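# Sort boxes: full ones into the tote, empty ones to desks

## Task

Find every box in the room. Each box that is full must end up completely inside the tote, and each empty box must be returned to the desk it belongs on. The robot must not tip over or finish leaning, or the task fails. Anything that stays in place only because the robot is holding or propping it does not count.

## Robot and tools

ROBOT. A Hello Robot Stretch 4 with a single arm: an omni-wheel base, a lift that slides up a mast, an arm that telescopes straight forward, a three-joint wrist (yaw, pitch, roll) and a two-finger gripper. It is about 1.6 m tall, and no part of the base rim lies more than 0.23 m from the base origin. Cameras: head_camera, head_left_camera, head_right_camera (all on the head) and wrist_camera (on the gripper). A loose object may occasionally get a brief push from outside.

FRAMES. Base frame: origin on the floor below the base centre, x forward, y left, z up. hand_pose is reported in this frame and is the point between the fingers, 0.015 m back from the tips; its printed value may be slightly wrong. Odometry frame is the base frame as it was when the scene began. base_odometry comes from wheel rotation only, so slip looks like travel; heading runs -3.142 to 3.142, left positive.

execute_actions(actions, cameras). actions is a list holding one action or nothing; an empty list just reports state and pictures. An action contains "base", "joints" or both, optionally "pace" and "contact_limits"; or it contains only "end_of_arm". Everything in one action starts at the same moment and may finish at different times.
- base: a relative move from where the latest state report placed the base, exactly one key. translate_m: straight drive in metres, forward positive, -2 to 2. strafe_m: sideways in metres, left positive, -2 to 2. rotate_rad: spin in place in radians, counter-clockwise positive, -3.2 to 3.2.
- joints: absolute targets keyed by name. lift_m 0 to 1.2 (height, m); arm_m 0 to 0.55 (extension, m); wrist_yaw_rad -1.134 to 4.276 (0 straight ahead, positive left, 3.14 tucked back, beyond 3.4 the arm may block it); wrist_pitch_rad -1.117 to 4.259 (0 level, 1.57 pointing down); wrist_roll_rad -1.117 to 4.259 (0 fingers level, positive turns clockwise viewed from behind); gripper_m 0 to 0.08 (finger gap, m). Done tolerances: lift/arm ±0.004, yaw/roll ±0.02, pitch ±0.05, gripper ±0.002. A joint target past its range is clipped and the result notes it; any other bad value or unknown key rejects the whole call with no motion.
- pace: "slow", "default", "fast", "max" (base up to 0.1/0.3/0.4/0.6 m/s and 1/2/3/4 rad/s). With the lift above 0.2 the base is slowed further, down to 0.3 m/s and 1 rad/s at 1.2.
- contact_limits: only {"arm_m": value}, 0 (gentlest) to 0.75 (firmest), default 0.5; the arm halts when it pushes harder.
- end_of_arm: "enable_torque" re-powers wrist or gripper motors that shut off.
- cameras: list of camera names or "all"; omitted/null means all, [] means none.
A single action never runs past 15 s. Parts you omit may still be driving toward earlier targets without showing it. If any call reports a stop, the later execute_actions, wait and finished_scene calls in the same reply are skipped.

wait(seconds 0 to 10): nothing new is sent; returns state and images. zoom_image(camera, region [x0,y0,x1,y1] in pixels, at most 504x504): enlarges part of that camera's latest full image. read_manual(section "licences"): licence text only. finished_scene(scene): ends the current scene once the last command has been held; irreversible; reports success. Replying with no tool call ends everything.

RESULTS. base_status/joint_status: "done"; "off_target" (stopped short, may still push); "contact_stop_at_<key>" (hit something; that part goes slack, a slack lift can sag, slack wheels can drift); "limit_stop_at_<name>", e.g. tilt (leaning over 6 degrees, lift, arm and wheels slack and ignore commands) or own_body (self-collision; moving away still works); "time_out"; "torque_fault" (wrist or gripper motor off and limp until enable_torque). on_its_own lists things not commanded; its "held at" is the held target, not the position. lidar_m: 12 distances in m, 30-degree sectors, 1st straight ahead, going counter-clockwise (4th left, 7th back, 10th right); "-" is nothing seen or closer than 0.25 m; sees about 0.15 m up to robot height, misses clear objects and thin legs. wrist_depth_mm: 7x7 grid of median depths 100 to 2000 mm, read from top left. turned_by_wheels vs turned_by_imu differing by over ~0.1 rad means a hit or slip; heading error is about their difference. base_tilt in degrees (forward, right positive) with a fixed bias up to ~1.5. motor_effort in percent, positive toward larger joint values, bracket is last-action peak; for wheel_0..2 positive turns the base right. A load in a level gripper pushes wrist_pitch effort away from 0.

GRIPPING. Command a gap smaller than the object; once fingers touch, they aim only slightly past contact until you open wider than the object. While squeezing, the reading stays above the command and gripper effort leaves 0; "off_target" after closing means something is held, though a light or thin grip can show "done". Effort held beyond about 50 shuts the gripper off and may drop the load.

CAUTIONS. Start a scene by unfolding the wrist, e.g. lift_m 0.4 with wrist_yaw_rad 0. Avoid tilted-up and rolled wrist combinations (pitch below -0.2 with roll below -0.4 or above 4) that trigger own-body stops. Do not drive or turn with over 1 kg held and arm_m above 0.2, especially at fast paces; avoid sustained pushing or pulling, worse with a high gripper or high contact limit. More than about 2.7 kg in a level gripper faults the wrist. Avoid dropping, slamming, hard hits and strong pushes. Camera calibration (K, distortion, T_world_to_cam, pos_world per camera) is given for the base frame and carries small errors, larger for the wrist camera when the arm is extended.

Each tool is called after "Emit:" as a command line: name --argument value for each argument, lists and objects as JSON in quotes; but a table of rows of numbers goes row by row, as --pt "numbers of a row", without its own name.

## Session

Emit:
execute_actions --actions '[]'

Scene clock: 0.00 s.
base_odometry: x=+0.000 y=+0.000 heading=+0.000 (m, m, rad; odometry frame)
turned_by_wheels: +0.000 (rad since the last result)
turned_by_imu: +0.000 (rad since the last result)
base_tilt: forward=-0.2 right=+0.0 (deg)
lidar_m: 1.59 1.49 1.50 1.08 1.02 1.10 1.43 1.40 0.91 0.64 0.63 0.66
base_status: not commanded
joint_positions: lift_m=+0.226 arm_m=-0.002 wrist_yaw_rad=+3.089 wrist_pitch_rad=+0.015 wrist_roll_rad=+0.016 gripper_m=+0.040
joint_status: not commanded
motor_effort: lift_m=+21 arm_m=-1 wrist_yaw_rad=-1 wrist_pitch_rad=-6 wrist_roll_rad=+0 gripper_m=+0 wheel_0=+1 wheel_1=-1 wheel_2=+1 (%)
hand_pose: x=-0.0388 y=+0.0984 z=+0.4009 quat_wxyz=(+0.026, -0.007, +0.008, +1.000) (m; base frame)
wrist_depth_mm: 133 135 - 1921 1430 1118 960 / - 135 - 1921 1397 1118 946 / 108 136 245 1921 1430 1138 960 / 124 137 - 1921 1464 1118 960 / 1863 - - 1983 1430 1160 960 / 1618 1499 1499 1499 1281 1160 976 / 1078 574 127 1025 121 - 960
pictures: head_camera, head_left_camera, head_right_camera, wrist_camera
Images, in order (width x height): head_camera 420x560, head_left_camera 420x672, head_right_camera 420x672, wrist_camera 616x392.

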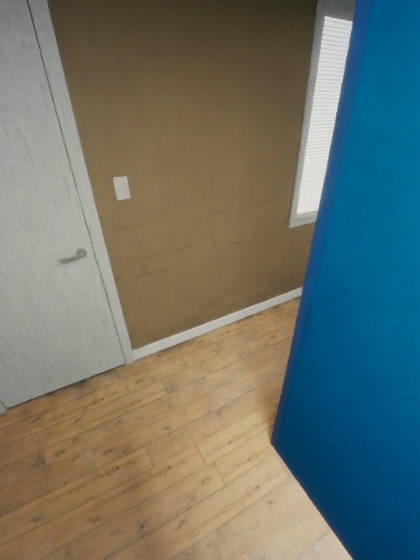

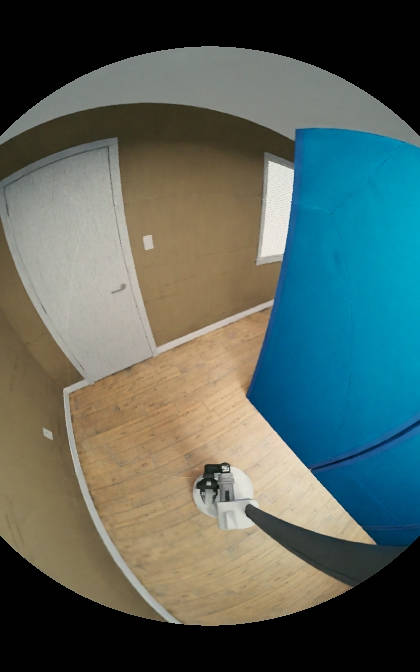

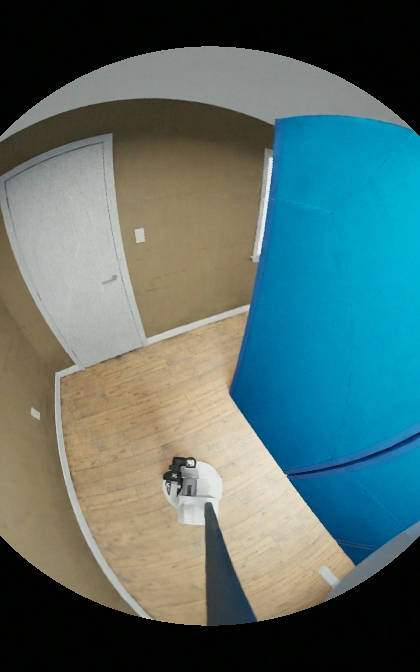

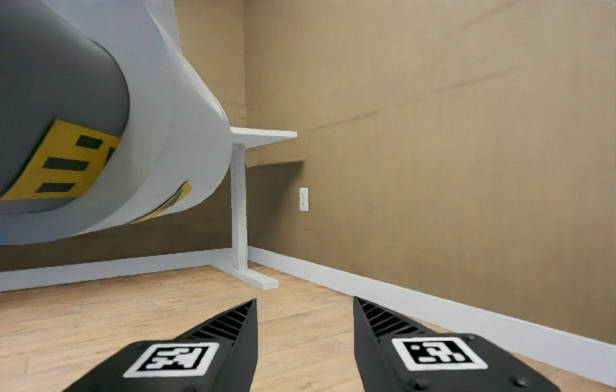

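Emit:
execute_actions --actions '[{"base":{"rotate_rad":2.6}}]' --cameras '["head_camera","head_left_camera","head_right_camera"]'

Scene clock: 3.37 s.
base_odometry: x=+0.000 y=+0.000 heading=+2.599 (m, m, rad; odometry frame)
turned_by_wheels: +2.599 (rad since the last result)
turned_by_imu: +2.577 (rad since the last result)
base_tilt: forward=-0.3 right=+0.1 (deg)
lidar_m: 1.12 1.48 1.40 0.92 0.67 0.63 0.68 1.56 1.48 1.52 1.07 1.02
base_status: done
joint_positions: lift_m=+0.226 arm_m=-0.002 wrist_yaw_rad=+3.089 wrist_pitch_rad=+0.015 wrist_roll_rad=+0.016 gripper_m=+0.040
joint_status: not commanded
motor_effort: lift_m=+21(21) arm_m=-2(1) wrist_yaw_rad=+0(0) wrist_pitch_rad=-6(6) wrist_roll_rad=+0(0) gripper_m=+0(0) wheel_0=-4(11) wheel_1=-3(11) wheel_2=-2(14) (%)
hand_pose: x=-0.0387 y=+0.0984 z=+0.4009 quat_wxyz=(+0.026, -0.007, +0.008, +1.000) (m; base frame)
wrist_depth_mm: 133 135 878 778 699 634 591 / - 136 854 788 715 634 597 / 108 136 245 798 707 647 597 / 124 137 854 798 715 647 597 / 1576 1921 904 798 715 647 603 / 1464 1576 891 809 691 654 603 / 1042 580 127 809 121 - 603
pictures: head_camera, head_left_camera, head_right_camera
Images, in order (width x height): head_camera 420x560, head_left_camera 420x672, head_right_camera 420x672.

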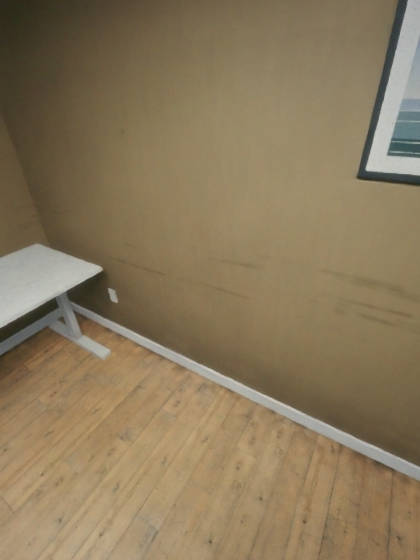

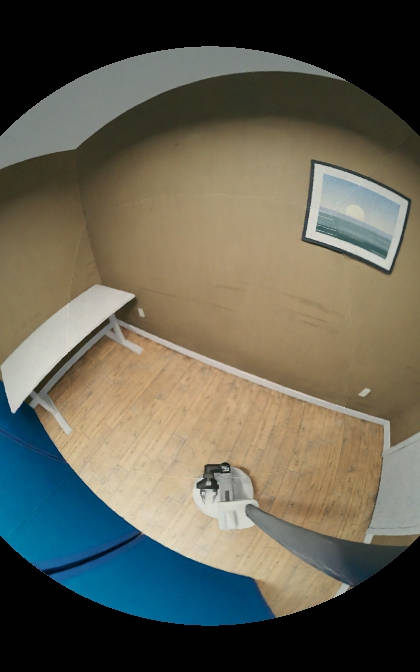

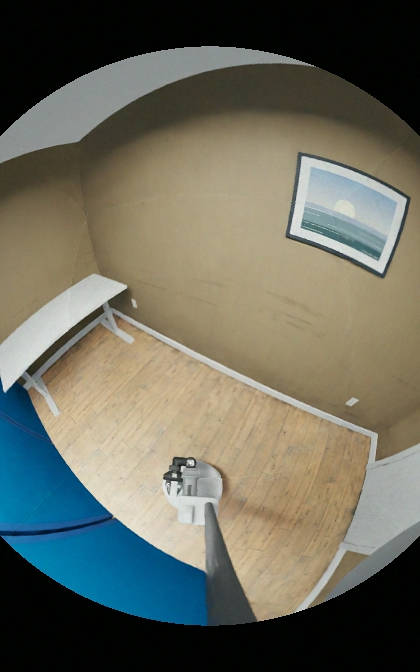

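Emit:
execute_actions --actions '[{"base":{"rotate_rad":-2.16}}]' --cameras '[]'

Emit:
execute_actions --actions '[{"base":{"translate_m":1.0}}]' --cameras '[]'

Emit:
execute_actions --actions '[{"base":{"rotate_rad":-1.57}}]' --cameras '["head_camera","head_left_camera"]'

Scene clock: 10.10 s.
base_odometry: x=+0.000 y=+0.000 heading=+0.441 (m, m, rad; odometry frame)
turned_by_wheels: -2.159 (rad since the last result)
turned_by_imu: -2.140 (rad since the last result)
base_tilt: forward=-0.3 right=+0.1 (deg)
lidar_m: 1.48 1.57 1.11 1.02 1.08 1.40 1.41 0.99 0.69 0.63 0.65 0.88
base_status: done
joint_positions: lift_m=+0.226 arm_m=-0.002 wrist_yaw_rad=+3.089 wrist_pitch_rad=+0.015 wrist_roll_rad=+0.016 gripper_m=+0.040
joint_status: not commanded
motor_effort: lift_m=+21(21) arm_m=-2(2) wrist_yaw_rad=+0(1) wrist_pitch_rad=-6(9) wrist_roll_rad=+0(1) gripper_m=+0(1) wheel_0=+6(10) wheel_1=+6(13) wheel_2=+5(11) (%)
hand_pose: x=-0.0387 y=+0.0985 z=+0.4009 quat_wxyz=(+0.026, -0.007, +0.008, +1.000) (m; base frame)
wrist_depth_mm: 133 136 - - - 1708 1229 / - 136 - - - 1756 1229 / 108 136 244 - - 1708 1255 / 124 138 - - - 1708 1255 / 1281 - - - - 1708 1255 / 1336 1576 1499 1464 1336 1464 1255 / 1078 574 128 1008 121 - 1008
pictures: none
No camera images: the call's "cameras" was empty. Leave "cameras" out to get every camera's image.

Scene clock: 14.90 s.
base_odometry: x=+0.904 y=+0.427 heading=+0.441 (m, m, rad; odometry frame)
turned_by_wheels: +0.001 (rad since the last result)
turned_by_imu: +0.003 (rad since the last result)
base_tilt: forward=-0.3 right=+0.1 (deg)
lidar_m: 0.49 0.49 0.70 1.13 1.15 1.51 3.20 0.88 0.71 2.84 0.86 0.58
base_status: done
joint_positions: lift_m=+0.226 arm_m=-0.002 wrist_yaw_rad=+3.089 wrist_pitch_rad=+0.015 wrist_roll_rad=+0.016 gripper_m=+0.040
joint_status: not commanded
motor_effort: lift_m=+21(21) arm_m=-2(2) wrist_yaw_rad=+0(1) wrist_pitch_rad=-6(7) wrist_roll_rad=+0(0) gripper_m=+1(0) wheel_0=+4(10) wheel_1=+5(11) wheel_2=-1(14) (%)
hand_pose: x=-0.0387 y=+0.0984 z=+0.4009 quat_wxyz=(+0.026, -0.007, +0.008, +1.000) (m; base frame)
wrist_depth_mm: 133 135 - - - 1863 1366 / - 136 - - - 1808 1366 / 108 137 244 - - 1863 1336 / 124 137 - - - 1863 1336 / 1182 - - - - 1863 1366 / 1229 1576 1499 1537 1366 1464 1308 / 1060 574 127 1008 121 - 991
pictures: none
No camera images: the call's "cameras" was empty. Leave "cameras" out to get every camera's image.

Scene clock: 16.97 s.
base_odometry: x=+0.904 y=+0.427 heading=-1.127 (m, m, rad; odometry frame)
turned_by_wheels: -1.569 (rad since the last result)
turned_by_imu: -1.555 (rad since the last result)
base_tilt: forward=-0.2 right=+0.1 (deg)
lidar_m: 2.83 0.84 0.56 0.48 0.50 0.73 1.10 1.15 1.49 2.42 0.90 0.72
base_status: done
joint_positions: lift_m=+0.226 arm_m=-0.002 wrist_yaw_rad=+3.089 wrist_pitch_rad=+0.015 wrist_roll_rad=+0.016 gripper_m=+0.040
joint_status: not commanded
motor_effort: lift_m=+21(21) arm_m=-2(2) wrist_yaw_rad=+0(1) wrist_pitch_rad=-7(6) wrist_roll_rad=+0(1) gripper_m=+0(0) wheel_0=+5(10) wheel_1=+6(14) wheel_2=+5(11) (%)
hand_pose: x=-0.0387 y=+0.0985 z=+0.4009 quat_wxyz=(+0.026, -0.007, +0.008, +1.000) (m; base frame)
wrist_depth_mm: 134 135 1205 1255 1281 778 574 / - 136 1229 1281 1308 778 580 / 108 136 245 1281 1308 788 585 / 124 137 1255 1255 1281 778 585 / 1160 1205 1205 1281 1308 809 591 / 1138 1205 1205 1255 1078 798 585 / 1060 580 127 1025 121 - 580
pictures: head_camera, head_left_camera
Images, in order (width x height): head_camera 420x560, head_left_camera 420x672.

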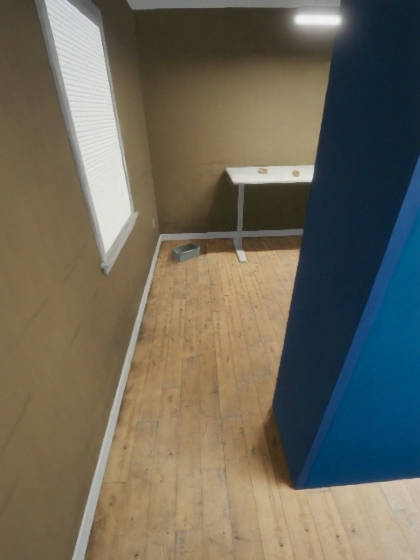

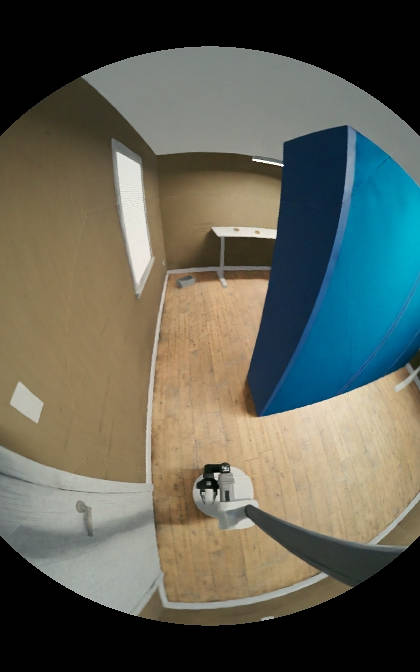

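Emit:
execute_actions --actions '[{"base":{"strafe_m":0.06}}]' --cameras '[]'

Emit:
execute_actions --actions '[{"base":{"translate_m":1.5}}]' --cameras '["head_camera","head_left_camera","head_right_camera"]'

Scene clock: 19.53 s.
base_odometry: x=+0.958 y=+0.453 heading=-1.127 (m, m, rad; odometry frame)
turned_by_wheels: +0.000 (rad since the last result)
turned_by_imu: +0.000 (rad since the last result)
base_tilt: forward=-0.3 right=+0.1 (deg)
lidar_m: 2.59 0.76 0.50 0.41 0.43 0.64 1.11 1.14 1.48 2.47 0.90 0.73
base_status: done
joint_positions: lift_m=+0.226 arm_m=-0.002 wrist_yaw_rad=+3.089 wrist_pitch_rad=+0.015 wrist_roll_rad=+0.016 gripper_m=+0.040
joint_status: not commanded
motor_effort: lift_m=+21(20) arm_m=-2(2) wrist_yaw_rad=-1(0) wrist_pitch_rad=-6(6) wrist_roll_rad=+0(0) gripper_m=+0(0) wheel_0=-3(12) wheel_1=+5(13) wheel_2=+0(3) (%)
hand_pose: x=-0.0387 y=+0.0985 z=+0.4009 quat_wxyz=(+0.026, -0.007, +0.008, +1.000) (m; base frame)
wrist_depth_mm: 134 136 1229 1229 1160 683 500 / - 136 1205 1255 1160 676 504 / 108 136 244 1281 1182 691 504 / 124 138 1229 1281 1205 691 512 / 1138 1205 1255 1281 1160 699 508 / 1160 1205 1229 1255 904 699 512 / 1060 574 127 1025 121 - 508
pictures: none
No camera images: the call's "cameras" was empty. Leave "cameras" out to get every camera's image.

Scene clock: 26.00 s.
base_odometry: x=+1.603 y=-0.901 heading=-1.126 (m, m, rad; odometry frame)
turned_by_wheels: +0.001 (rad since the last result)
turned_by_imu: +0.004 (rad since the last result)
base_tilt: forward=-0.3 right=+0.0 (deg)
lidar_m: 1.35 0.83 0.57 0.52 0.59 0.77 1.80 0.58 0.60 1.46 2.06 1.39
base_status: done
joint_positions: lift_m=+0.226 arm_m=-0.002 wrist_yaw_rad=+3.089 wrist_pitch_rad=+0.015 wrist_roll_rad=+0.016 gripper_m=+0.040
joint_status: not commanded
motor_effort: lift_m=+21(21) arm_m=-2(2) wrist_yaw_rad=-1(0) wrist_pitch_rad=-7(5) wrist_roll_rad=+0(0) gripper_m=+0(0) wheel_0=+4(10) wheel_1=+5(11) wheel_2=-2(10) (%)
hand_pose: x=-0.0387 y=+0.0984 z=+0.4009 quat_wxyz=(+0.026, -0.007, +0.008, +1.000) (m; base frame)
wrist_depth_mm: 134 135 - - 1430 891 647 / - 136 - - 1430 904 654 / 108 136 245 - 1430 891 661 / 124 138 - - 1499 917 661 / 778 - - - 1499 904 668 / 820 1537 1499 1537 1160 904 661 / 809 580 127 1042 121 - 654
pictures: head_camera, head_left_camera, head_right_camera
Images, in order (width x height): head_camera 420x560, head_left_camera 420x672, head_right_camera 420x672.

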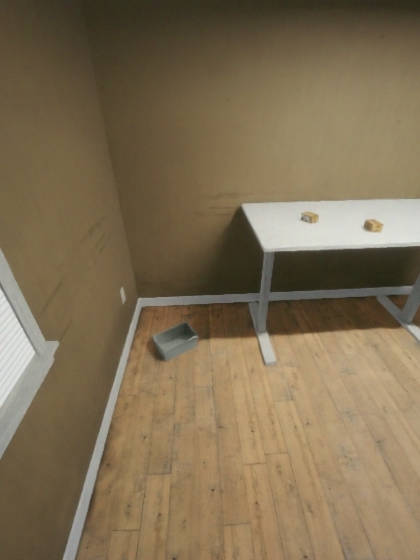

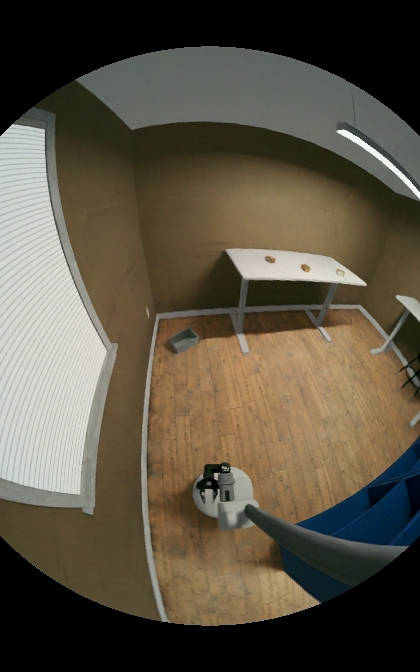

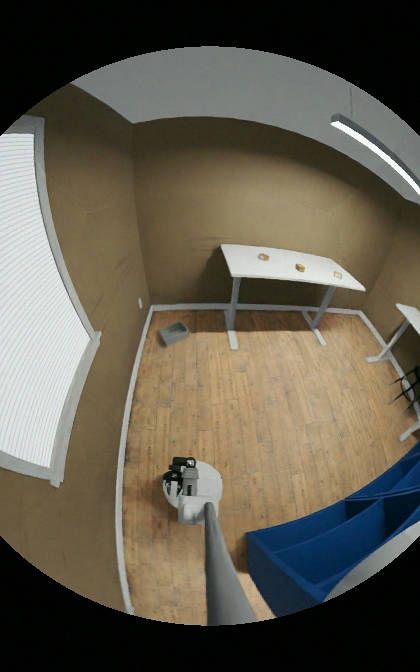

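Emit:
execute_actions --actions '[{"base":{"translate_m":0.4}}]' --cameras '[]'

Emit:
execute_actions --actions '[{"base":{"rotate_rad":-1.0}}]' --cameras '["head_camera","head_left_camera","head_right_camera"]'

Scene clock: 30.10 s.
base_odometry: x=+1.775 y=-1.262 heading=-1.126 (m, m, rad; odometry frame)
turned_by_wheels: +0.001 (rad since the last result)
turned_by_imu: +0.002 (rad since the last result)
base_tilt: forward=-0.2 right=+0.2 (deg)
lidar_m: 0.99 0.95 0.61 0.57 0.59 0.84 1.91 0.91 1.14 2.33 1.43 0.95
base_status: done
joint_positions: lift_m=+0.226 arm_m=-0.002 wrist_yaw_rad=+3.089 wrist_pitch_rad=+0.015 wrist_roll_rad=+0.016 gripper_m=+0.040
joint_status: not commanded
motor_effort: lift_m=+21(21) arm_m=-2(2) wrist_yaw_rad=-2(0) wrist_pitch_rad=-8(8) wrist_roll_rad=+0(0) gripper_m=+0(1) wheel_0=+5(10) wheel_1=+6(10) wheel_2=-2(13) (%)
hand_pose: x=-0.0387 y=+0.0984 z=+0.4009 quat_wxyz=(+0.026, -0.007, +0.008, +1.000) (m; base frame)
wrist_depth_mm: 134 135 - - 1499 946 676 / - 136 - - 1537 931 691 / 108 136 245 - 1499 931 683 / 124 137 - - 1576 931 699 / 931 1308 - - 1576 946 699 / 1205 1281 1537 1499 1205 960 707 / 917 554 127 1025 121 - 691
pictures: none
No camera images: the call's "cameras" was empty. Leave "cameras" out to get every camera's image.

Scene clock: 31.80 s.
base_odometry: x=+1.775 y=-1.262 heading=-2.125 (m, m, rad; odometry frame)
turned_by_wheels: -0.999 (rad since the last result)
turned_by_imu: -0.990 (rad since the last result)
base_tilt: forward=-0.3 right=+0.1 (deg)
lidar_m: 1.37 0.96 1.08 0.91 0.60 0.56 0.58 0.86 2.05 0.92 1.16 2.34
base_status: done
joint_positions: lift_m=+0.226 arm_m=-0.002 wrist_yaw_rad=+3.089 wrist_pitch_rad=+0.015 wrist_roll_rad=+0.016 gripper_m=+0.040
joint_status: not commanded
motor_effort: lift_m=+21(21) arm_m=-2(2) wrist_yaw_rad=+0(0) wrist_pitch_rad=-7(6) wrist_roll_rad=+0(0) gripper_m=+1(0) wheel_0=+4(10) wheel_1=+4(12) wheel_2=+3(10) (%)
hand_pose: x=-0.0387 y=+0.0985 z=+0.4009 quat_wxyz=(+0.026, -0.007, +0.008, +1.000) (m; base frame)
wrist_depth_mm: 134 136 798 732 668 609 564 / - 136 798 741 676 615 564 / 108 136 245 750 668 615 569 / 124 138 820 750 676 615 569 / 1042 931 842 750 676 621 574 / 1118 960 831 750 647 621 574 / 1060 535 128 750 121 - 574
pictures: head_camera, head_left_camera, head_right_camera
Images, in order (width x height): head_camera 420x560, head_left_camera 420x672, head_right_camera 420x672.

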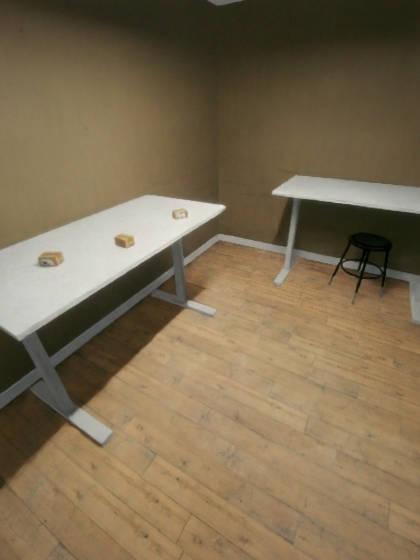

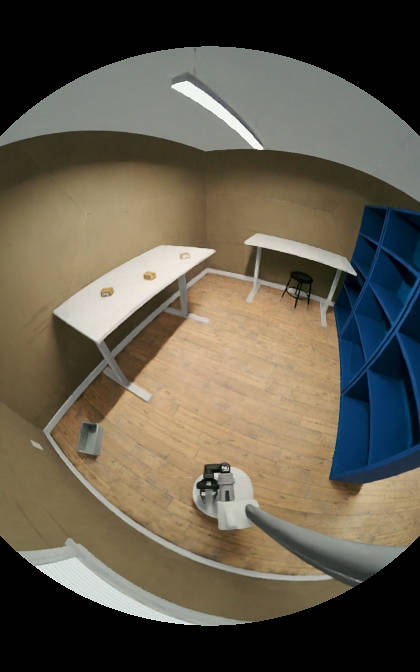

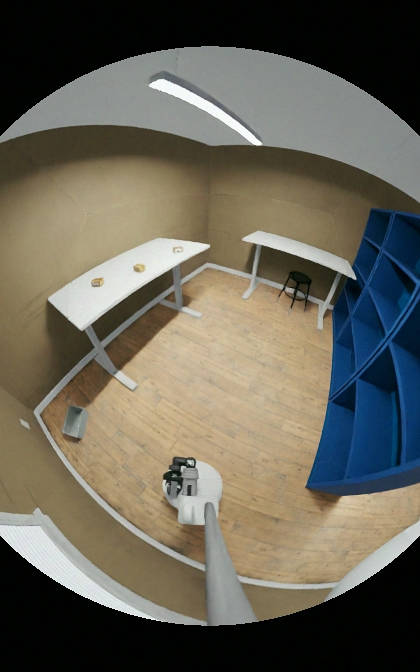

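Emit:
zoom_image --camera "head_camera" --region '[0, 170, 240, 300]'

Emit:
zoom_image --camera "head_camera" --region '[220, 150, 420, 330]'

Region (0, 170, 240, 300) of head_camera's 420x560 image, scaled by 2.100, with more detail than that image has; it fills the top 273 rows of this view, and the rest is white.

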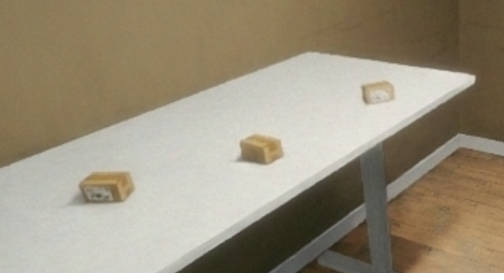

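Region (220, 150, 420, 330) of head_camera's 420x560 image, scaled by 2.520, with more detail than that image has; it fills the top 454 rows of this view, and the rest is white.

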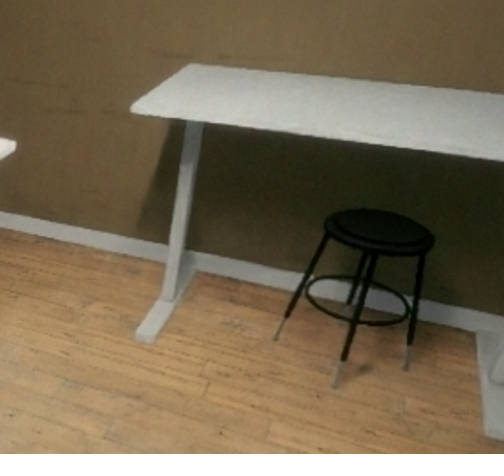

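Emit:
execute_actions --actions '[{"base":{"rotate_rad":1.0},"joints":{"lift_m":0.95,"wrist_yaw_rad":0,"wrist_pitch_rad":0.3,"gripper_m":0.08}}]' --cameras '[]'

Emit:
execute_actions --actions '[{"base":{"strafe_m":-0.6}}]'

Scene clock: 40.23 s.
base_odometry: x=+1.775 y=-1.262 heading=-1.126 (m, m, rad; odometry frame)
turned_by_wheels: +0.999 (rad since the last result)
turned_by_imu: +0.991 (rad since the last result)
base_tilt: forward=-0.2 right=+0.2 (deg)
lidar_m: 0.98 0.92 0.63 0.56 0.58 0.81 1.93 0.89 1.14 2.34 1.44 0.97
base_status: done
joint_positions: lift_m=+0.950 arm_m=-0.002 wrist_yaw_rad=+0.000 wrist_pitch_rad=+0.302 wrist_roll_rad=+0.016 gripper_m=+0.080
joint_status: all done
motor_effort: lift_m=+23(24) arm_m=-2(2) wrist_yaw_rad=-1(8) wrist_pitch_rad=-6(5) wrist_roll_rad=-1(0) gripper_m=+2(3) wheel_0=-5(10) wheel_1=-4(11) wheel_2=-4(10) (%)
hand_pose: x=+0.3722 y=-0.0874 z=+1.0647 quat_wxyz=(+0.989, +0.008, +0.151, -0.001) (m; base frame)
wrist_depth_mm: 1255 1336 1336 1397 1366 1397 1464 / 1205 1366 1397 1430 1464 1464 1499 / 1205 1430 1464 1464 1229 1060 1138 / 1205 1499 1499 1537 1118 809 1708 / 1160 1618 1618 1661 1618 1708 1756 / 1182 1661 1661 1708 1229 1756 1756 / 1008 108 1537 1576 1281 103 -
pictures: none
No camera images: the call's "cameras" was empty. Leave "cameras" out to get every camera's image.

Scene clock: 43.57 s.
base_odometry: x=+1.233 y=-1.521 heading=-1.126 (m, m, rad; odometry frame)
turned_by_wheels: +0.000 (rad since the last result)
turned_by_imu: +0.000 (rad since the last result)
base_tilt: forward=-0.2 right=+0.1 (deg)
lidar_m: 0.92 0.95 1.23 1.17 1.21 1.62 0.79 0.83 1.10 1.74 1.47 1.01
base_status: done
joint_positions: lift_m=+0.950 arm_m=-0.002 wrist_yaw_rad=+0.000 wrist_pitch_rad=+0.302 wrist_roll_rad=+0.016 gripper_m=+0.080
joint_status: not commanded
motor_effort: lift_m=+22(23) arm_m=-2(2) wrist_yaw_rad=+0(1) wrist_pitch_rad=-7(5) wrist_roll_rad=+0(0) gripper_m=+2(2) wheel_0=+4(12) wheel_1=-3(16) wheel_2=+0(3) (%)
hand_pose: x=+0.3722 y=-0.0874 z=+1.0648 quat_wxyz=(+0.989, +0.008, +0.151, -0.001) (m; base frame)
wrist_depth_mm: 1366 1336 1397 1397 1430 1464 1464 / 1397 1430 1397 1464 1464 1499 1537 / 1397 1464 1229 1182 1182 1160 1160 / 1499 854 854 831 1661 1661 1255 / 1537 1618 1661 1661 1708 1756 1756 / 1618 1708 1708 1756 1756 1808 1808 / 1661 108 1499 1618 1464 103 -
pictures: head_camera, head_left_camera, head_right_camera, wrist_camera
camera_calibration (this result's frames):
wrist_camera: T_world_to_cam=[[-0.0234462, -0.999722, 0.00241729, -0.0848593], [-0.329382, 0.00544189, -0.944181, 1.18368], [0.943906, -0.0229336, -0.329418, 0.148949], [0, 0, 0, 1]] pos_world=[0.2473, -0.0878613, 1.16688]
Images, in order (width x height): head_camera 420x560, head_left_camera 420x672, head_right_camera 420x672, wrist_camera 616x392.

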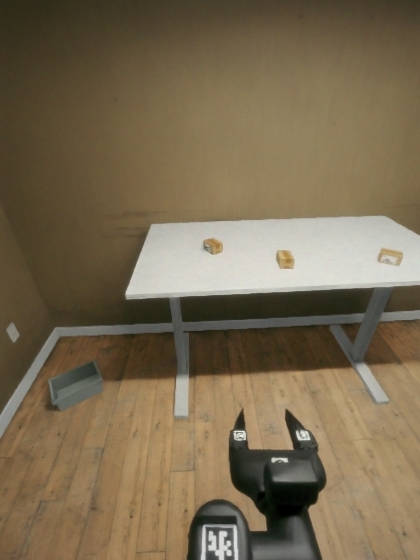

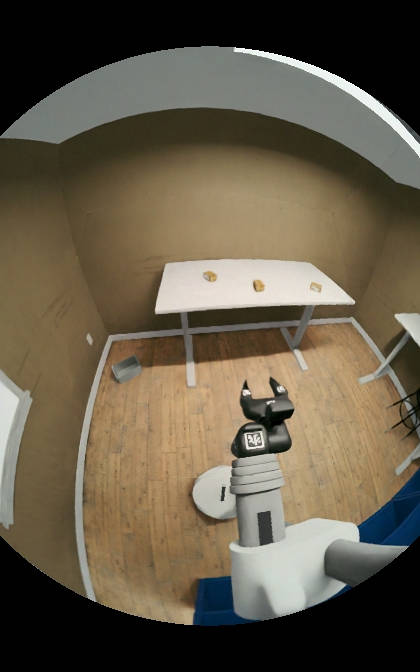

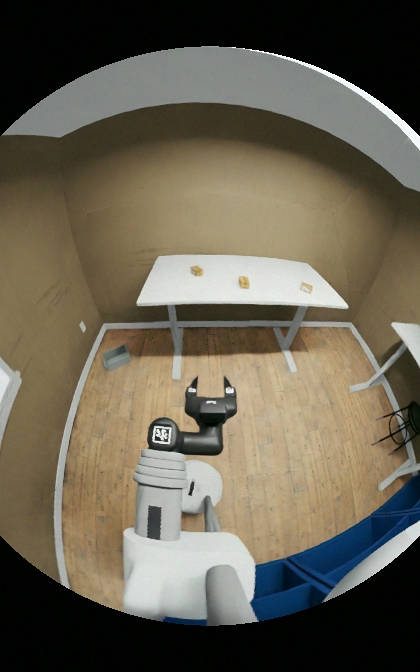

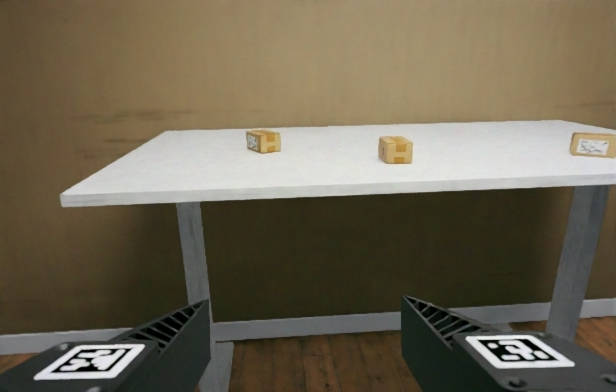

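Emit:
execute_actions --actions '[{"base":{"rotate_rad":0.05}}]' --cameras '[]'

Emit:
execute_actions --actions '[{"base":{"strafe_m":-0.17}}]' --cameras '[]'

Emit:
execute_actions --actions '[{"base":{"translate_m":0.4}}]' --cameras '["head_camera","wrist_camera"]'

Scene clock: 49.30 s.
base_odometry: x=+1.233 y=-1.521 heading=-1.077 (m, m, rad; odometry frame)
turned_by_wheels: +0.049 (rad since the last result)
turned_by_imu: +0.048 (rad since the last result)
base_tilt: forward=-0.3 right=+0.3 (deg)
lidar_m: 0.92 0.98 1.21 1.15 1.19 0.83 0.80 0.83 1.15 1.73 1.44 1.00
base_status: done
joint_positions: lift_m=+0.950 arm_m=-0.002 wrist_yaw_rad=+0.000 wrist_pitch_rad=+0.302 wrist_roll_rad=+0.016 gripper_m=+0.080
joint_status: not commanded
motor_effort: lift_m=+22(22) arm_m=-2(2) wrist_yaw_rad=+0(0) wrist_pitch_rad=-5(4) wrist_roll_rad=-1(0) gripper_m=+1(2) wheel_0=-6(7) wheel_1=-7(8) wheel_2=-5(6) (%)
hand_pose: x=+0.3722 y=-0.0874 z=+1.0648 quat_wxyz=(+0.989, +0.008, +0.151, -0.001) (m; base frame)
wrist_depth_mm: 1366 1366 1366 1397 1366 1397 1430 / 1430 1464 1430 1430 1430 1430 1430 / 1464 1499 1229 1205 1205 1160 1160 / 1499 854 842 831 1576 1618 1576 / 1661 1618 1661 1661 1708 1756 1708 / 1708 1708 1708 1808 1756 1708 1756 / 1708 108 1281 1576 1499 103 -
pictures: none
No camera images: the call's "cameras" was empty. Leave "cameras" out to get every camera's image.

Scene clock: 51.13 s.
base_odometry: x=+1.084 y=-1.601 heading=-1.077 (m, m, rad; odometry frame)
turned_by_wheels: +0.000 (rad since the last result)
turned_by_imu: +0.001 (rad since the last result)
base_tilt: forward=-0.3 right=+0.2 (deg)
lidar_m: 0.94 0.99 1.39 1.33 1.39 0.84 0.79 0.84 1.16 1.57 1.43 1.00
base_status: done
joint_positions: lift_m=+0.950 arm_m=-0.002 wrist_yaw_rad=+0.000 wrist_pitch_rad=+0.302 wrist_roll_rad=+0.016 gripper_m=+0.080
joint_status: not commanded
motor_effort: lift_m=+22(23) arm_m=-2(2) wrist_yaw_rad=+0(1) wrist_pitch_rad=-5(5) wrist_roll_rad=+0(0) gripper_m=+2(2) wheel_0=+3(13) wheel_1=-2(15) wheel_2=+0(4) (%)
hand_pose: x=+0.3722 y=-0.0874 z=+1.0648 quat_wxyz=(+0.989, +0.008, +0.151, -0.001) (m; base frame)
wrist_depth_mm: 1366 1366 1366 1397 1430 1397 1430 / 1464 1397 1430 1430 1464 1464 1464 / 1499 1430 1229 1205 1182 1182 1138 / 1499 854 842 831 1618 1576 1182 / 1618 1618 1618 1661 1708 1708 1661 / 1708 1756 1756 1756 1756 1756 1708 / 1661 107 1499 1576 1537 103 -
pictures: none
No camera images: the call's "cameras" was empty. Leave "cameras" out to get every camera's image.

Scene clock: 53.93 s.
base_odometry: x=+1.273 y=-1.953 heading=-1.076 (m, m, rad; odometry frame)
turned_by_wheels: +0.001 (rad since the last result)
turned_by_imu: +0.001 (rad since the last result)
base_tilt: forward=-0.3 right=+0.1 (deg)
lidar_m: 0.51 0.59 1.16 1.34 1.40 1.24 1.18 1.27 1.66 1.55 0.81 0.56
base_status: done
joint_positions: lift_m=+0.950 arm_m=-0.002 wrist_yaw_rad=+0.000 wrist_pitch_rad=+0.302 wrist_roll_rad=+0.016 gripper_m=+0.080
joint_status: not commanded
motor_effort: lift_m=+22(22) arm_m=-2(2) wrist_yaw_rad=-1(0) wrist_pitch_rad=-6(8) wrist_roll_rad=+0(1) gripper_m=+2(2) wheel_0=+5(11) wheel_1=+4(10) wheel_2=-2(11) (%)
hand_pose: x=+0.3722 y=-0.0874 z=+1.0648 quat_wxyz=(+0.989, +0.008, +0.151, -0.001) (m; base frame)
wrist_depth_mm: 1008 1008 1025 1025 1025 1025 1060 / 1025 1060 1078 1060 1078 1078 1098 / 1098 1098 1078 1118 1098 1098 1098 / 715 699 654 691 621 668 668 / 488 488 484 480 473 473 469 / 375 373 370 384 375 377 382 / 1308 107 1308 1366 1336 103 -
pictures: head_camera, wrist_camera
camera_calibration (this result's frames):
wrist_camera: T_world_to_cam=[[-0.0233678, -0.999724, 0.00241728, -0.0848726], [-0.329382, 0.00541609, -0.944181, 1.18368], [0.943907, -0.0228597, -0.329418, 0.148949], [0, 0, 0, 1]] pos_world=[0.247307, -0.0878552, 1.16688]
Images, in order (width x height): head_camera 420x560, wrist_camera 616x392.

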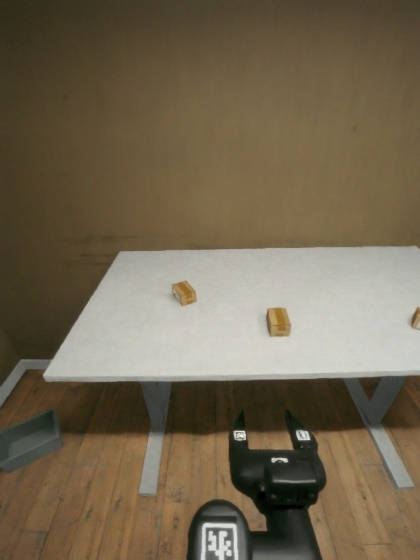

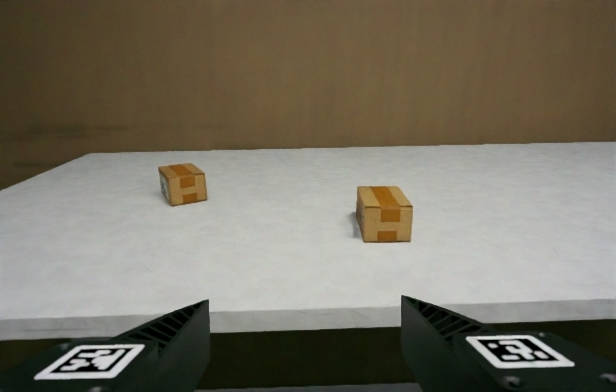

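Emit:
execute_actions --actions '[{"base":{"strafe_m":-0.105},"joints":{"lift_m":0.865,"arm_m":0.15}}]' --cameras '["head_camera","wrist_camera"]'

Scene clock: 58.43 s.
base_odometry: x=+1.181 y=-2.003 heading=-1.076 (m, m, rad; odometry frame)
turned_by_wheels: +0.000 (rad since the last result)
turned_by_imu: +0.000 (rad since the last result)
base_tilt: forward=-0.3 right=+0.1 (deg)
lidar_m: 0.54 0.56 0.79 1.43 1.53 1.25 1.18 1.23 1.56 1.47 0.81 0.59
base_status: done
joint_positions: lift_m=+0.865 arm_m=+0.149 wrist_yaw_rad=+0.000 wrist_pitch_rad=+0.302 wrist_roll_rad=+0.016 gripper_m=+0.080
joint_status: all done
motor_effort: lift_m=+19(21) arm_m=+5(4) wrist_yaw_rad=+0(0) wrist_pitch_rad=-5(5) wrist_roll_rad=+0(1) gripper_m=+2(2) wheel_0=+4(12) wheel_1=-5(12) wheel_2=+0(1) (%)
hand_pose: x=+0.5231 y=-0.0874 z=+0.9800 quat_wxyz=(+0.989, +0.008, +0.151, -0.001) (m; base frame)
wrist_depth_mm: 866 878 878 891 891 891 904 / 904 917 917 931 931 931 960 / 654 759 732 723 707 699 683 / 421 418 415 317 404 402 397 / 293 293 289 286 285 283 281 / 224 223 221 220 210 218 216 / 196 108 201 205 205 103 -
pictures: head_camera, wrist_camera
camera_calibration (this result's frames):
wrist_camera: T_world_to_cam=[[-0.0232922, -0.999726, 0.00242142, -0.0811697], [-0.329547, 0.00539122, -0.944124, 1.15341], [0.943852, -0.0227887, -0.329582, -0.0212193], [0, 0, 0, 1]] pos_world=[0.39824, -0.0878493, 1.08216]
Images, in order (width x height): head_camera 420x560, wrist_camera 616x392.

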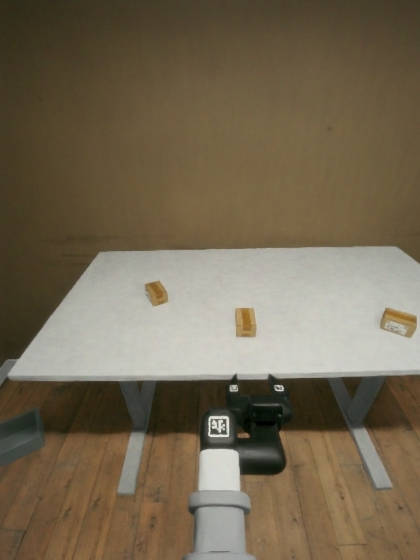

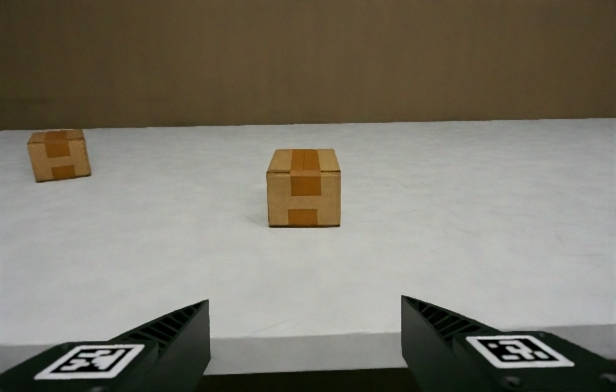

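Emit:
execute_actions --actions '[{"joints":{"lift_m":0.86,"arm_m":0.35}}]' --cameras '["head_camera","wrist_camera"]'

Scene clock: 62.00 s.
base_odometry: x=+1.181 y=-2.003 heading=-1.076 (m, m, rad; odometry frame)
turned_by_wheels: +0.000 (rad since the last result)
turned_by_imu: +0.000 (rad since the last result)
base_tilt: forward=-0.3 right=+0.1 (deg)
lidar_m: 0.55 0.56 0.81 1.44 1.48 1.25 1.20 1.25 1.57 1.47 0.83 0.60
base_status: not commanded
joint_positions: lift_m=+0.860 arm_m=+0.349 wrist_yaw_rad=+0.000 wrist_pitch_rad=+0.302 wrist_roll_rad=+0.016 gripper_m=+0.080
joint_status: all done
motor_effort: lift_m=+18(18) arm_m=+5(5) wrist_yaw_rad=-1(1) wrist_pitch_rad=-6(6) wrist_roll_rad=-1(0) gripper_m=+2(2) wheel_0=+4(5) wheel_1=-5(5) wheel_2=+0(0) (%)
hand_pose: x=+0.7231 y=-0.0874 z=+0.9751 quat_wxyz=(+0.989, +0.008, +0.151, -0.001) (m; base frame)
wrist_depth_mm: 699 699 707 699 699 715 707 / 732 723 723 723 732 741 741 / 741 707 707 691 683 668 647 / 404 399 397 389 387 384 379 / 278 278 259 162 255 268 266 / 213 212 138 125 136 208 206 / 180 108 126 125 127 103 -
pictures: head_camera, wrist_camera
camera_calibration (this result's frames):
wrist_camera: T_world_to_cam=[[-0.0232227, -0.999727, 0.00242065, -0.076535], [-0.329525, 0.0053685, -0.944132, 1.2146], [0.943861, -0.0227229, -0.329559, -0.211643], [0, 0, 0, 1]] pos_world=[0.598227, -0.0878439, 1.07718]
Images, in order (width x height): head_camera 420x560, wrist_camera 616x392.

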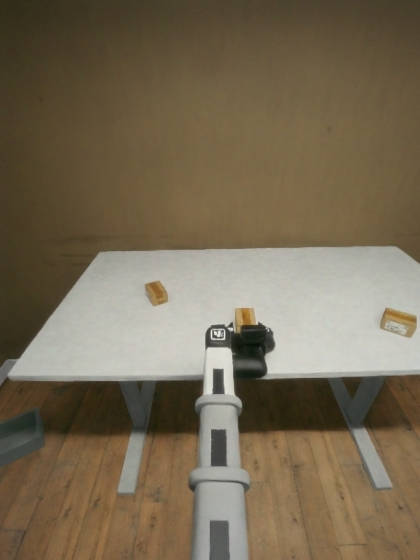

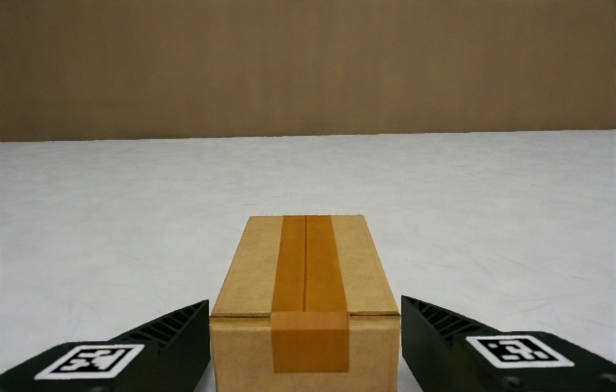

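Emit:
execute_actions --actions '[{"joints":{"arm_m":0.375}}]' --cameras '[]'

Emit:
execute_actions --actions '[{"joints":{"gripper_m":0.04}}]' --cameras '[]'

Emit:
execute_actions --actions '[{"joints":{"lift_m":0.9}}]' --cameras '["wrist_camera"]'

Scene clock: 64.77 s.
base_odometry: x=+1.181 y=-2.003 heading=-1.076 (m, m, rad; odometry frame)
turned_by_wheels: +0.000 (rad since the last result)
turned_by_imu: +0.000 (rad since the last result)
base_tilt: forward=-0.2 right=+0.2 (deg)
lidar_m: 0.55 0.56 0.80 1.42 1.52 1.26 1.19 1.25 1.56 1.45 0.81 0.59
base_status: not commanded
joint_positions: lift_m=+0.860 arm_m=+0.374 wrist_yaw_rad=+0.000 wrist_pitch_rad=+0.302 wrist_roll_rad=+0.016 gripper_m=+0.080
joint_status: all done
motor_effort: lift_m=+18(18) arm_m=+5(6) wrist_yaw_rad=-1(2) wrist_pitch_rad=-5(8) wrist_roll_rad=+0(0) gripper_m=+1(1) wheel_0=+5(5) wheel_1=-5(5) wheel_2=+0(0) (%)
hand_pose: x=+0.7481 y=-0.0873 z=+0.9751 quat_wxyz=(+0.989, +0.008, +0.151, -0.001) (m; base frame)
wrist_depth_mm: 668 676 676 676 683 691 691 / 691 707 699 707 707 715 723 / 715 723 715 691 676 661 647 / 404 402 397 392 389 384 379 / 277 277 174 162 272 270 267 / 213 213 125 124 191 208 206 / 180 105 105 105 130 103 -
pictures: none
No camera images: the call's "cameras" was empty. Leave "cameras" out to get every camera's image.

Scene clock: 65.77 s.
base_odometry: x=+1.181 y=-2.003 heading=-1.076 (m, m, rad; odometry frame)
turned_by_wheels: +0.000 (rad since the last result)
turned_by_imu: +0.000 (rad since the last result)
base_tilt: forward=-0.3 right=+0.1 (deg)
lidar_m: 0.53 0.58 0.83 1.45 1.52 1.26 1.19 1.26 1.54 1.45 0.81 0.58
base_status: not commanded
joint_positions: lift_m=+0.860 arm_m=+0.374 wrist_yaw_rad=+0.000 wrist_pitch_rad=+0.302 wrist_roll_rad=+0.016 gripper_m=+0.059
joint_status: gripper_m off_target (ended at +0.059, target +0.040)
on_its_own: gripper_m is held at +0.054, not at your +0.040, by its contact guard: the fingers met something
motor_effort: lift_m=+18(18) arm_m=+5(5) wrist_yaw_rad=-1(2) wrist_pitch_rad=-6(7) wrist_roll_rad=+0(0) gripper_m=-39(34) wheel_0=+4(5) wheel_1=-5(5) wheel_2=+0(0) (%)
hand_pose: x=+0.7481 y=-0.0874 z=+0.9751 quat_wxyz=(+0.989, +0.008, +0.151, -0.001) (m; base frame)
wrist_depth_mm: 668 676 676 676 683 691 691 / 691 699 707 715 723 715 715 / 715 723 723 691 676 661 647 / 404 399 394 392 387 382 382 / 279 278 260 162 256 270 267 / 214 212 131 124 130 208 206 / 179 105 105 105 104 - -
pictures: none
No camera images: the call's "cameras" was empty. Leave "cameras" out to get every camera's image.

Scene clock: 66.77 s.
base_odometry: x=+1.181 y=-2.003 heading=-1.076 (m, m, rad; odometry frame)
turned_by_wheels: +0.000 (rad since the last result)
turned_by_imu: +0.000 (rad since the last result)
base_tilt: forward=-0.3 right=+0.1 (deg)
lidar_m: 0.55 0.56 0.80 1.43 1.52 1.26 1.20 1.25 1.53 1.46 0.79 0.56
base_status: not commanded
joint_positions: lift_m=+0.900 arm_m=+0.374 wrist_yaw_rad=+0.000 wrist_pitch_rad=+0.305 wrist_roll_rad=+0.016 gripper_m=+0.059
joint_status: all done
on_its_own: gripper_m is held at +0.054, not at your +0.040, by its contact guard: the fingers met something
motor_effort: lift_m=+24(26) arm_m=+5(5) wrist_yaw_rad=-2(1) wrist_pitch_rad=-14(15) wrist_roll_rad=+0(0) gripper_m=-38(38) wheel_0=+4(5) wheel_1=-5(5) wheel_2=+0(0) (%)
hand_pose: x=+0.7479 y=-0.0874 z=+1.0141 quat_wxyz=(+0.988, +0.008, +0.152, -0.001) (m; base frame)
wrist_depth_mm: 676 668 683 683 683 683 699 / 699 699 715 707 715 715 715 / 732 723 732 732 750 750 741 / 521 521 512 508 500 492 492 / 362 362 338 162 332 349 347 / 278 277 131 125 130 270 268 / 235 104 106 105 104 - -
pictures: wrist_camera
camera_calibration (this result's frames):
wrist_camera: T_world_to_cam=[[-0.0231521, -0.999729, 0.00248729, -0.0761601], [-0.331981, 0.0053413, -0.943271, 1.26058], [0.943002, -0.0226644, -0.332015, -0.219109], [0, 0, 0, 1]] pos_world=[0.623345, -0.0878386, 1.11651]
Images, in order (width x height): wrist_camera 616x392.

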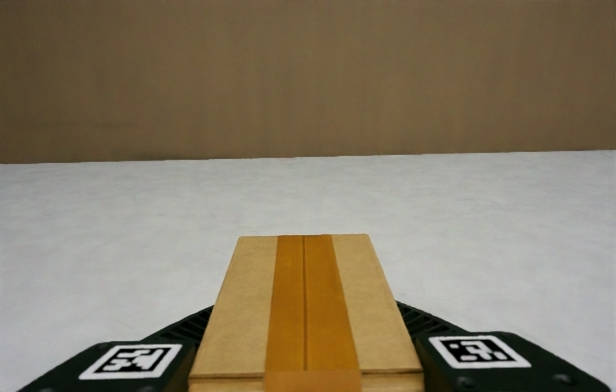

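Emit:
execute_actions --actions '[{"joints":{"lift_m":0.861},"pace":"slow"}]' --cameras '[]'

Emit:
execute_actions --actions '[{"joints":{"gripper_m":0.08}}]' --cameras '[]'

Emit:
execute_actions --actions '[{"joints":{"lift_m":1.12}}]' --cameras '[]'

Emit:
execute_actions --actions '[{"base":{"translate_m":0.1},"joints":{"wrist_pitch_rad":1.57,"arm_m":0.48}}]'

Scene clock: 74.73 s.
base_odometry: x=+1.181 y=-2.003 heading=-1.076 (m, m, rad; odometry frame)
turned_by_wheels: +0.000 (rad since the last result)
turned_by_imu: +0.000 (rad since the last result)
base_tilt: forward=-0.2 right=+0.2 (deg)
lidar_m: 0.53 0.56 0.78 1.43 1.51 1.25 1.20 1.24 1.51 1.48 0.81 0.56
base_status: not commanded
joint_positions: lift_m=+0.861 arm_m=+0.374 wrist_yaw_rad=+0.000 wrist_pitch_rad=+0.304 wrist_roll_rad=+0.016 gripper_m=+0.059
joint_status: all done
on_its_own: gripper_m is held at +0.054, not at your +0.040, by its contact guard: the fingers met something
motor_effort: lift_m=+19(22) arm_m=+5(5) wrist_yaw_rad=-1(1) wrist_pitch_rad=-12(14) wrist_roll_rad=-1(0) gripper_m=-39(38) wheel_0=+4(4) wheel_1=-5(5) wheel_2=+0(0) (%)
hand_pose: x=+0.7480 y=-0.0874 z=+0.9758 quat_wxyz=(+0.988, +0.008, +0.151, -0.001) (m; base frame)
wrist_depth_mm: 676 676 676 683 691 691 691 / 707 699 715 707 707 715 723 / 707 715 691 676 668 654 647 / 404 399 394 389 387 384 377 / 279 277 260 162 254 268 267 / 213 212 132 124 130 207 206 / 180 105 106 105 104 - -
pictures: none
No camera images: the call's "cameras" was empty. Leave "cameras" out to get every camera's image.

Scene clock: 75.67 s.
base_odometry: x=+1.181 y=-2.003 heading=-1.076 (m, m, rad; odometry frame)
turned_by_wheels: +0.000 (rad since the last result)
turned_by_imu: +0.000 (rad since the last result)
base_tilt: forward=-0.3 right=+0.1 (deg)
lidar_m: 0.56 0.55 0.78 1.42 1.51 1.26 1.19 1.23 1.54 1.46 0.81 0.57
base_status: not commanded
joint_positions: lift_m=+0.861 arm_m=+0.374 wrist_yaw_rad=+0.000 wrist_pitch_rad=+0.303 wrist_roll_rad=+0.016 gripper_m=+0.080
joint_status: all done
motor_effort: lift_m=+19(19) arm_m=+5(5) wrist_yaw_rad=-2(1) wrist_pitch_rad=-5(10) wrist_roll_rad=+0(0) gripper_m=+2(37) wheel_0=+4(5) wheel_1=-5(5) wheel_2=+0(0) (%)
hand_pose: x=+0.7481 y=-0.0874 z=+0.9760 quat_wxyz=(+0.989, +0.008, +0.151, -0.001) (m; base frame)
wrist_depth_mm: 668 668 668 676 683 691 691 / 691 707 707 707 707 723 723 / 707 715 715 691 676 676 661 / 407 404 399 394 389 389 382 / 281 279 262 163 272 271 270 / 215 213 134 126 136 208 208 / 181 108 111 106 110 103 -
pictures: none
No camera images: the call's "cameras" was empty. Leave "cameras" out to get every camera's image.

Scene clock: 77.80 s.
base_odometry: x=+1.181 y=-2.003 heading=-1.076 (m, m, rad; odometry frame)
turned_by_wheels: +0.000 (rad since the last result)
turned_by_imu: +0.000 (rad since the last result)
base_tilt: forward=-0.3 right=+0.1 (deg)
lidar_m: 0.54 0.58 0.79 1.44 1.50 1.25 1.20 1.25 1.55 1.45 0.83 0.57
base_status: not commanded
joint_positions: lift_m=+1.120 arm_m=+0.374 wrist_yaw_rad=+0.000 wrist_pitch_rad=+0.303 wrist_roll_rad=+0.016 gripper_m=+0.080
joint_status: all done
motor_effort: lift_m=+23(26) arm_m=+5(5) wrist_yaw_rad=-1(1) wrist_pitch_rad=-7(7) wrist_roll_rad=+0(1) gripper_m=+2(2) wheel_0=+5(4) wheel_1=-5(5) wheel_2=+0(1) (%)
hand_pose: x=+0.7481 y=-0.0874 z=+1.2346 quat_wxyz=(+0.989, +0.008, +0.151, -0.001) (m; base frame)
wrist_depth_mm: 661 668 676 676 683 683 691 / 707 699 707 707 715 715 723 / 732 732 741 732 741 750 759 / 759 768 768 768 778 788 788 / 798 798 798 798 809 809 809 / 661 661 654 654 621 640 647 / 559 108 500 530 492 103 -
pictures: none
No camera images: the call's "cameras" was empty. Leave "cameras" out to get every camera's image.

Scene clock: 79.33 s.
base_odometry: x=+1.229 y=-2.091 heading=-1.076 (m, m, rad; odometry frame)
turned_by_wheels: +0.001 (rad since the last result)
turned_by_imu: +0.001 (rad since the last result)
base_tilt: forward=-0.3 right=+0.2 (deg)
lidar_m: 0.44 0.44 0.63 1.42 1.53 1.36 1.30 1.35 1.53 1.47 0.70 0.48
base_status: done
joint_positions: lift_m=+1.120 arm_m=+0.479 wrist_yaw_rad=+0.000 wrist_pitch_rad=+1.570 wrist_roll_rad=+0.016 gripper_m=+0.080
joint_status: all done
motor_effort: lift_m=+23(23) arm_m=+5(6) wrist_yaw_rad=+0(1) wrist_pitch_rad=+1(2) wrist_roll_rad=-1(0) gripper_m=+2(2) wheel_0=+4(9) wheel_1=+4(10) wheel_2=-2(12) (%)
hand_pose: x=+0.6503 y=-0.0874 z=+1.0854 quat_wxyz=(+0.707, +0.006, +0.707, -0.006) (m; base frame)
wrist_depth_mm: 277 278 279 279 279 281 282 / 278 279 278 281 281 281 283 / 278 278 278 281 281 282 282 / 279 279 281 279 281 283 283 / 281 282 281 231 283 283 283 / 281 281 282 231 283 283 283 / 279 108 282 232 285 103 -
pictures: head_camera, head_left_camera, head_right_camera, wrist_camera
camera_calibration (this result's frames):
wrist_camera: T_world_to_cam=[[-0.0045349, -0.999724, 0.0230511, -0.113071], [-0.999462, 0.00527984, 0.0323596, 0.670542], [-0.0324724, -0.0228919, -0.99921, 1.25511], [0, 0, 0, 1]] pos_world=[0.710425, -0.0878486, 1.23502]
Images, in order (width x height): head_camera 420x560, head_left_camera 420x672, head_right_camera 420x672, wrist_camera 616x392.

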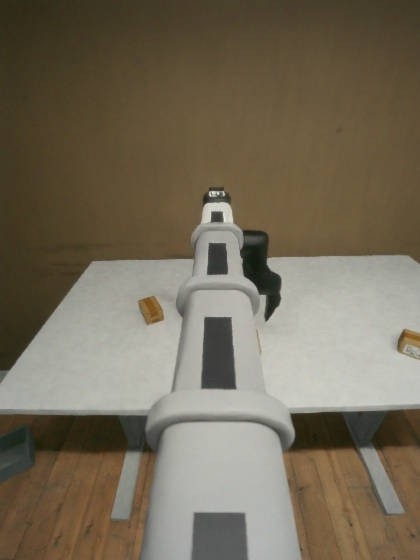

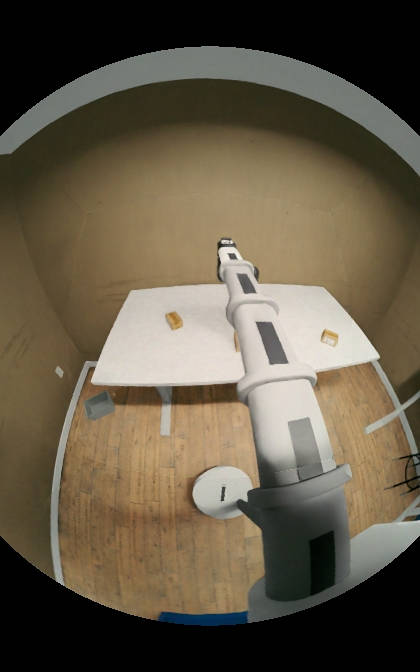

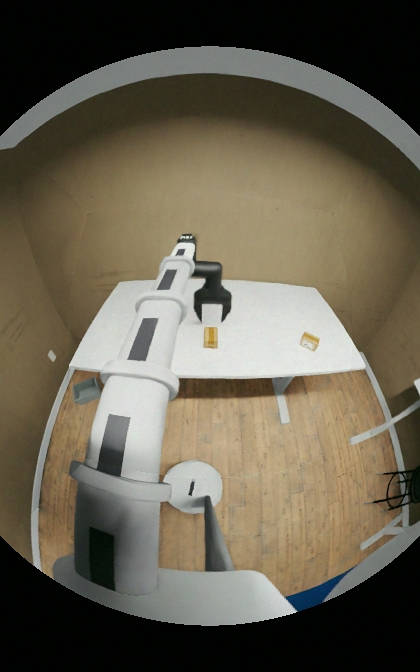

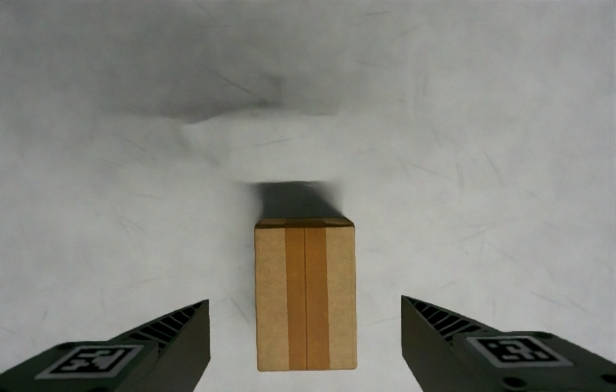

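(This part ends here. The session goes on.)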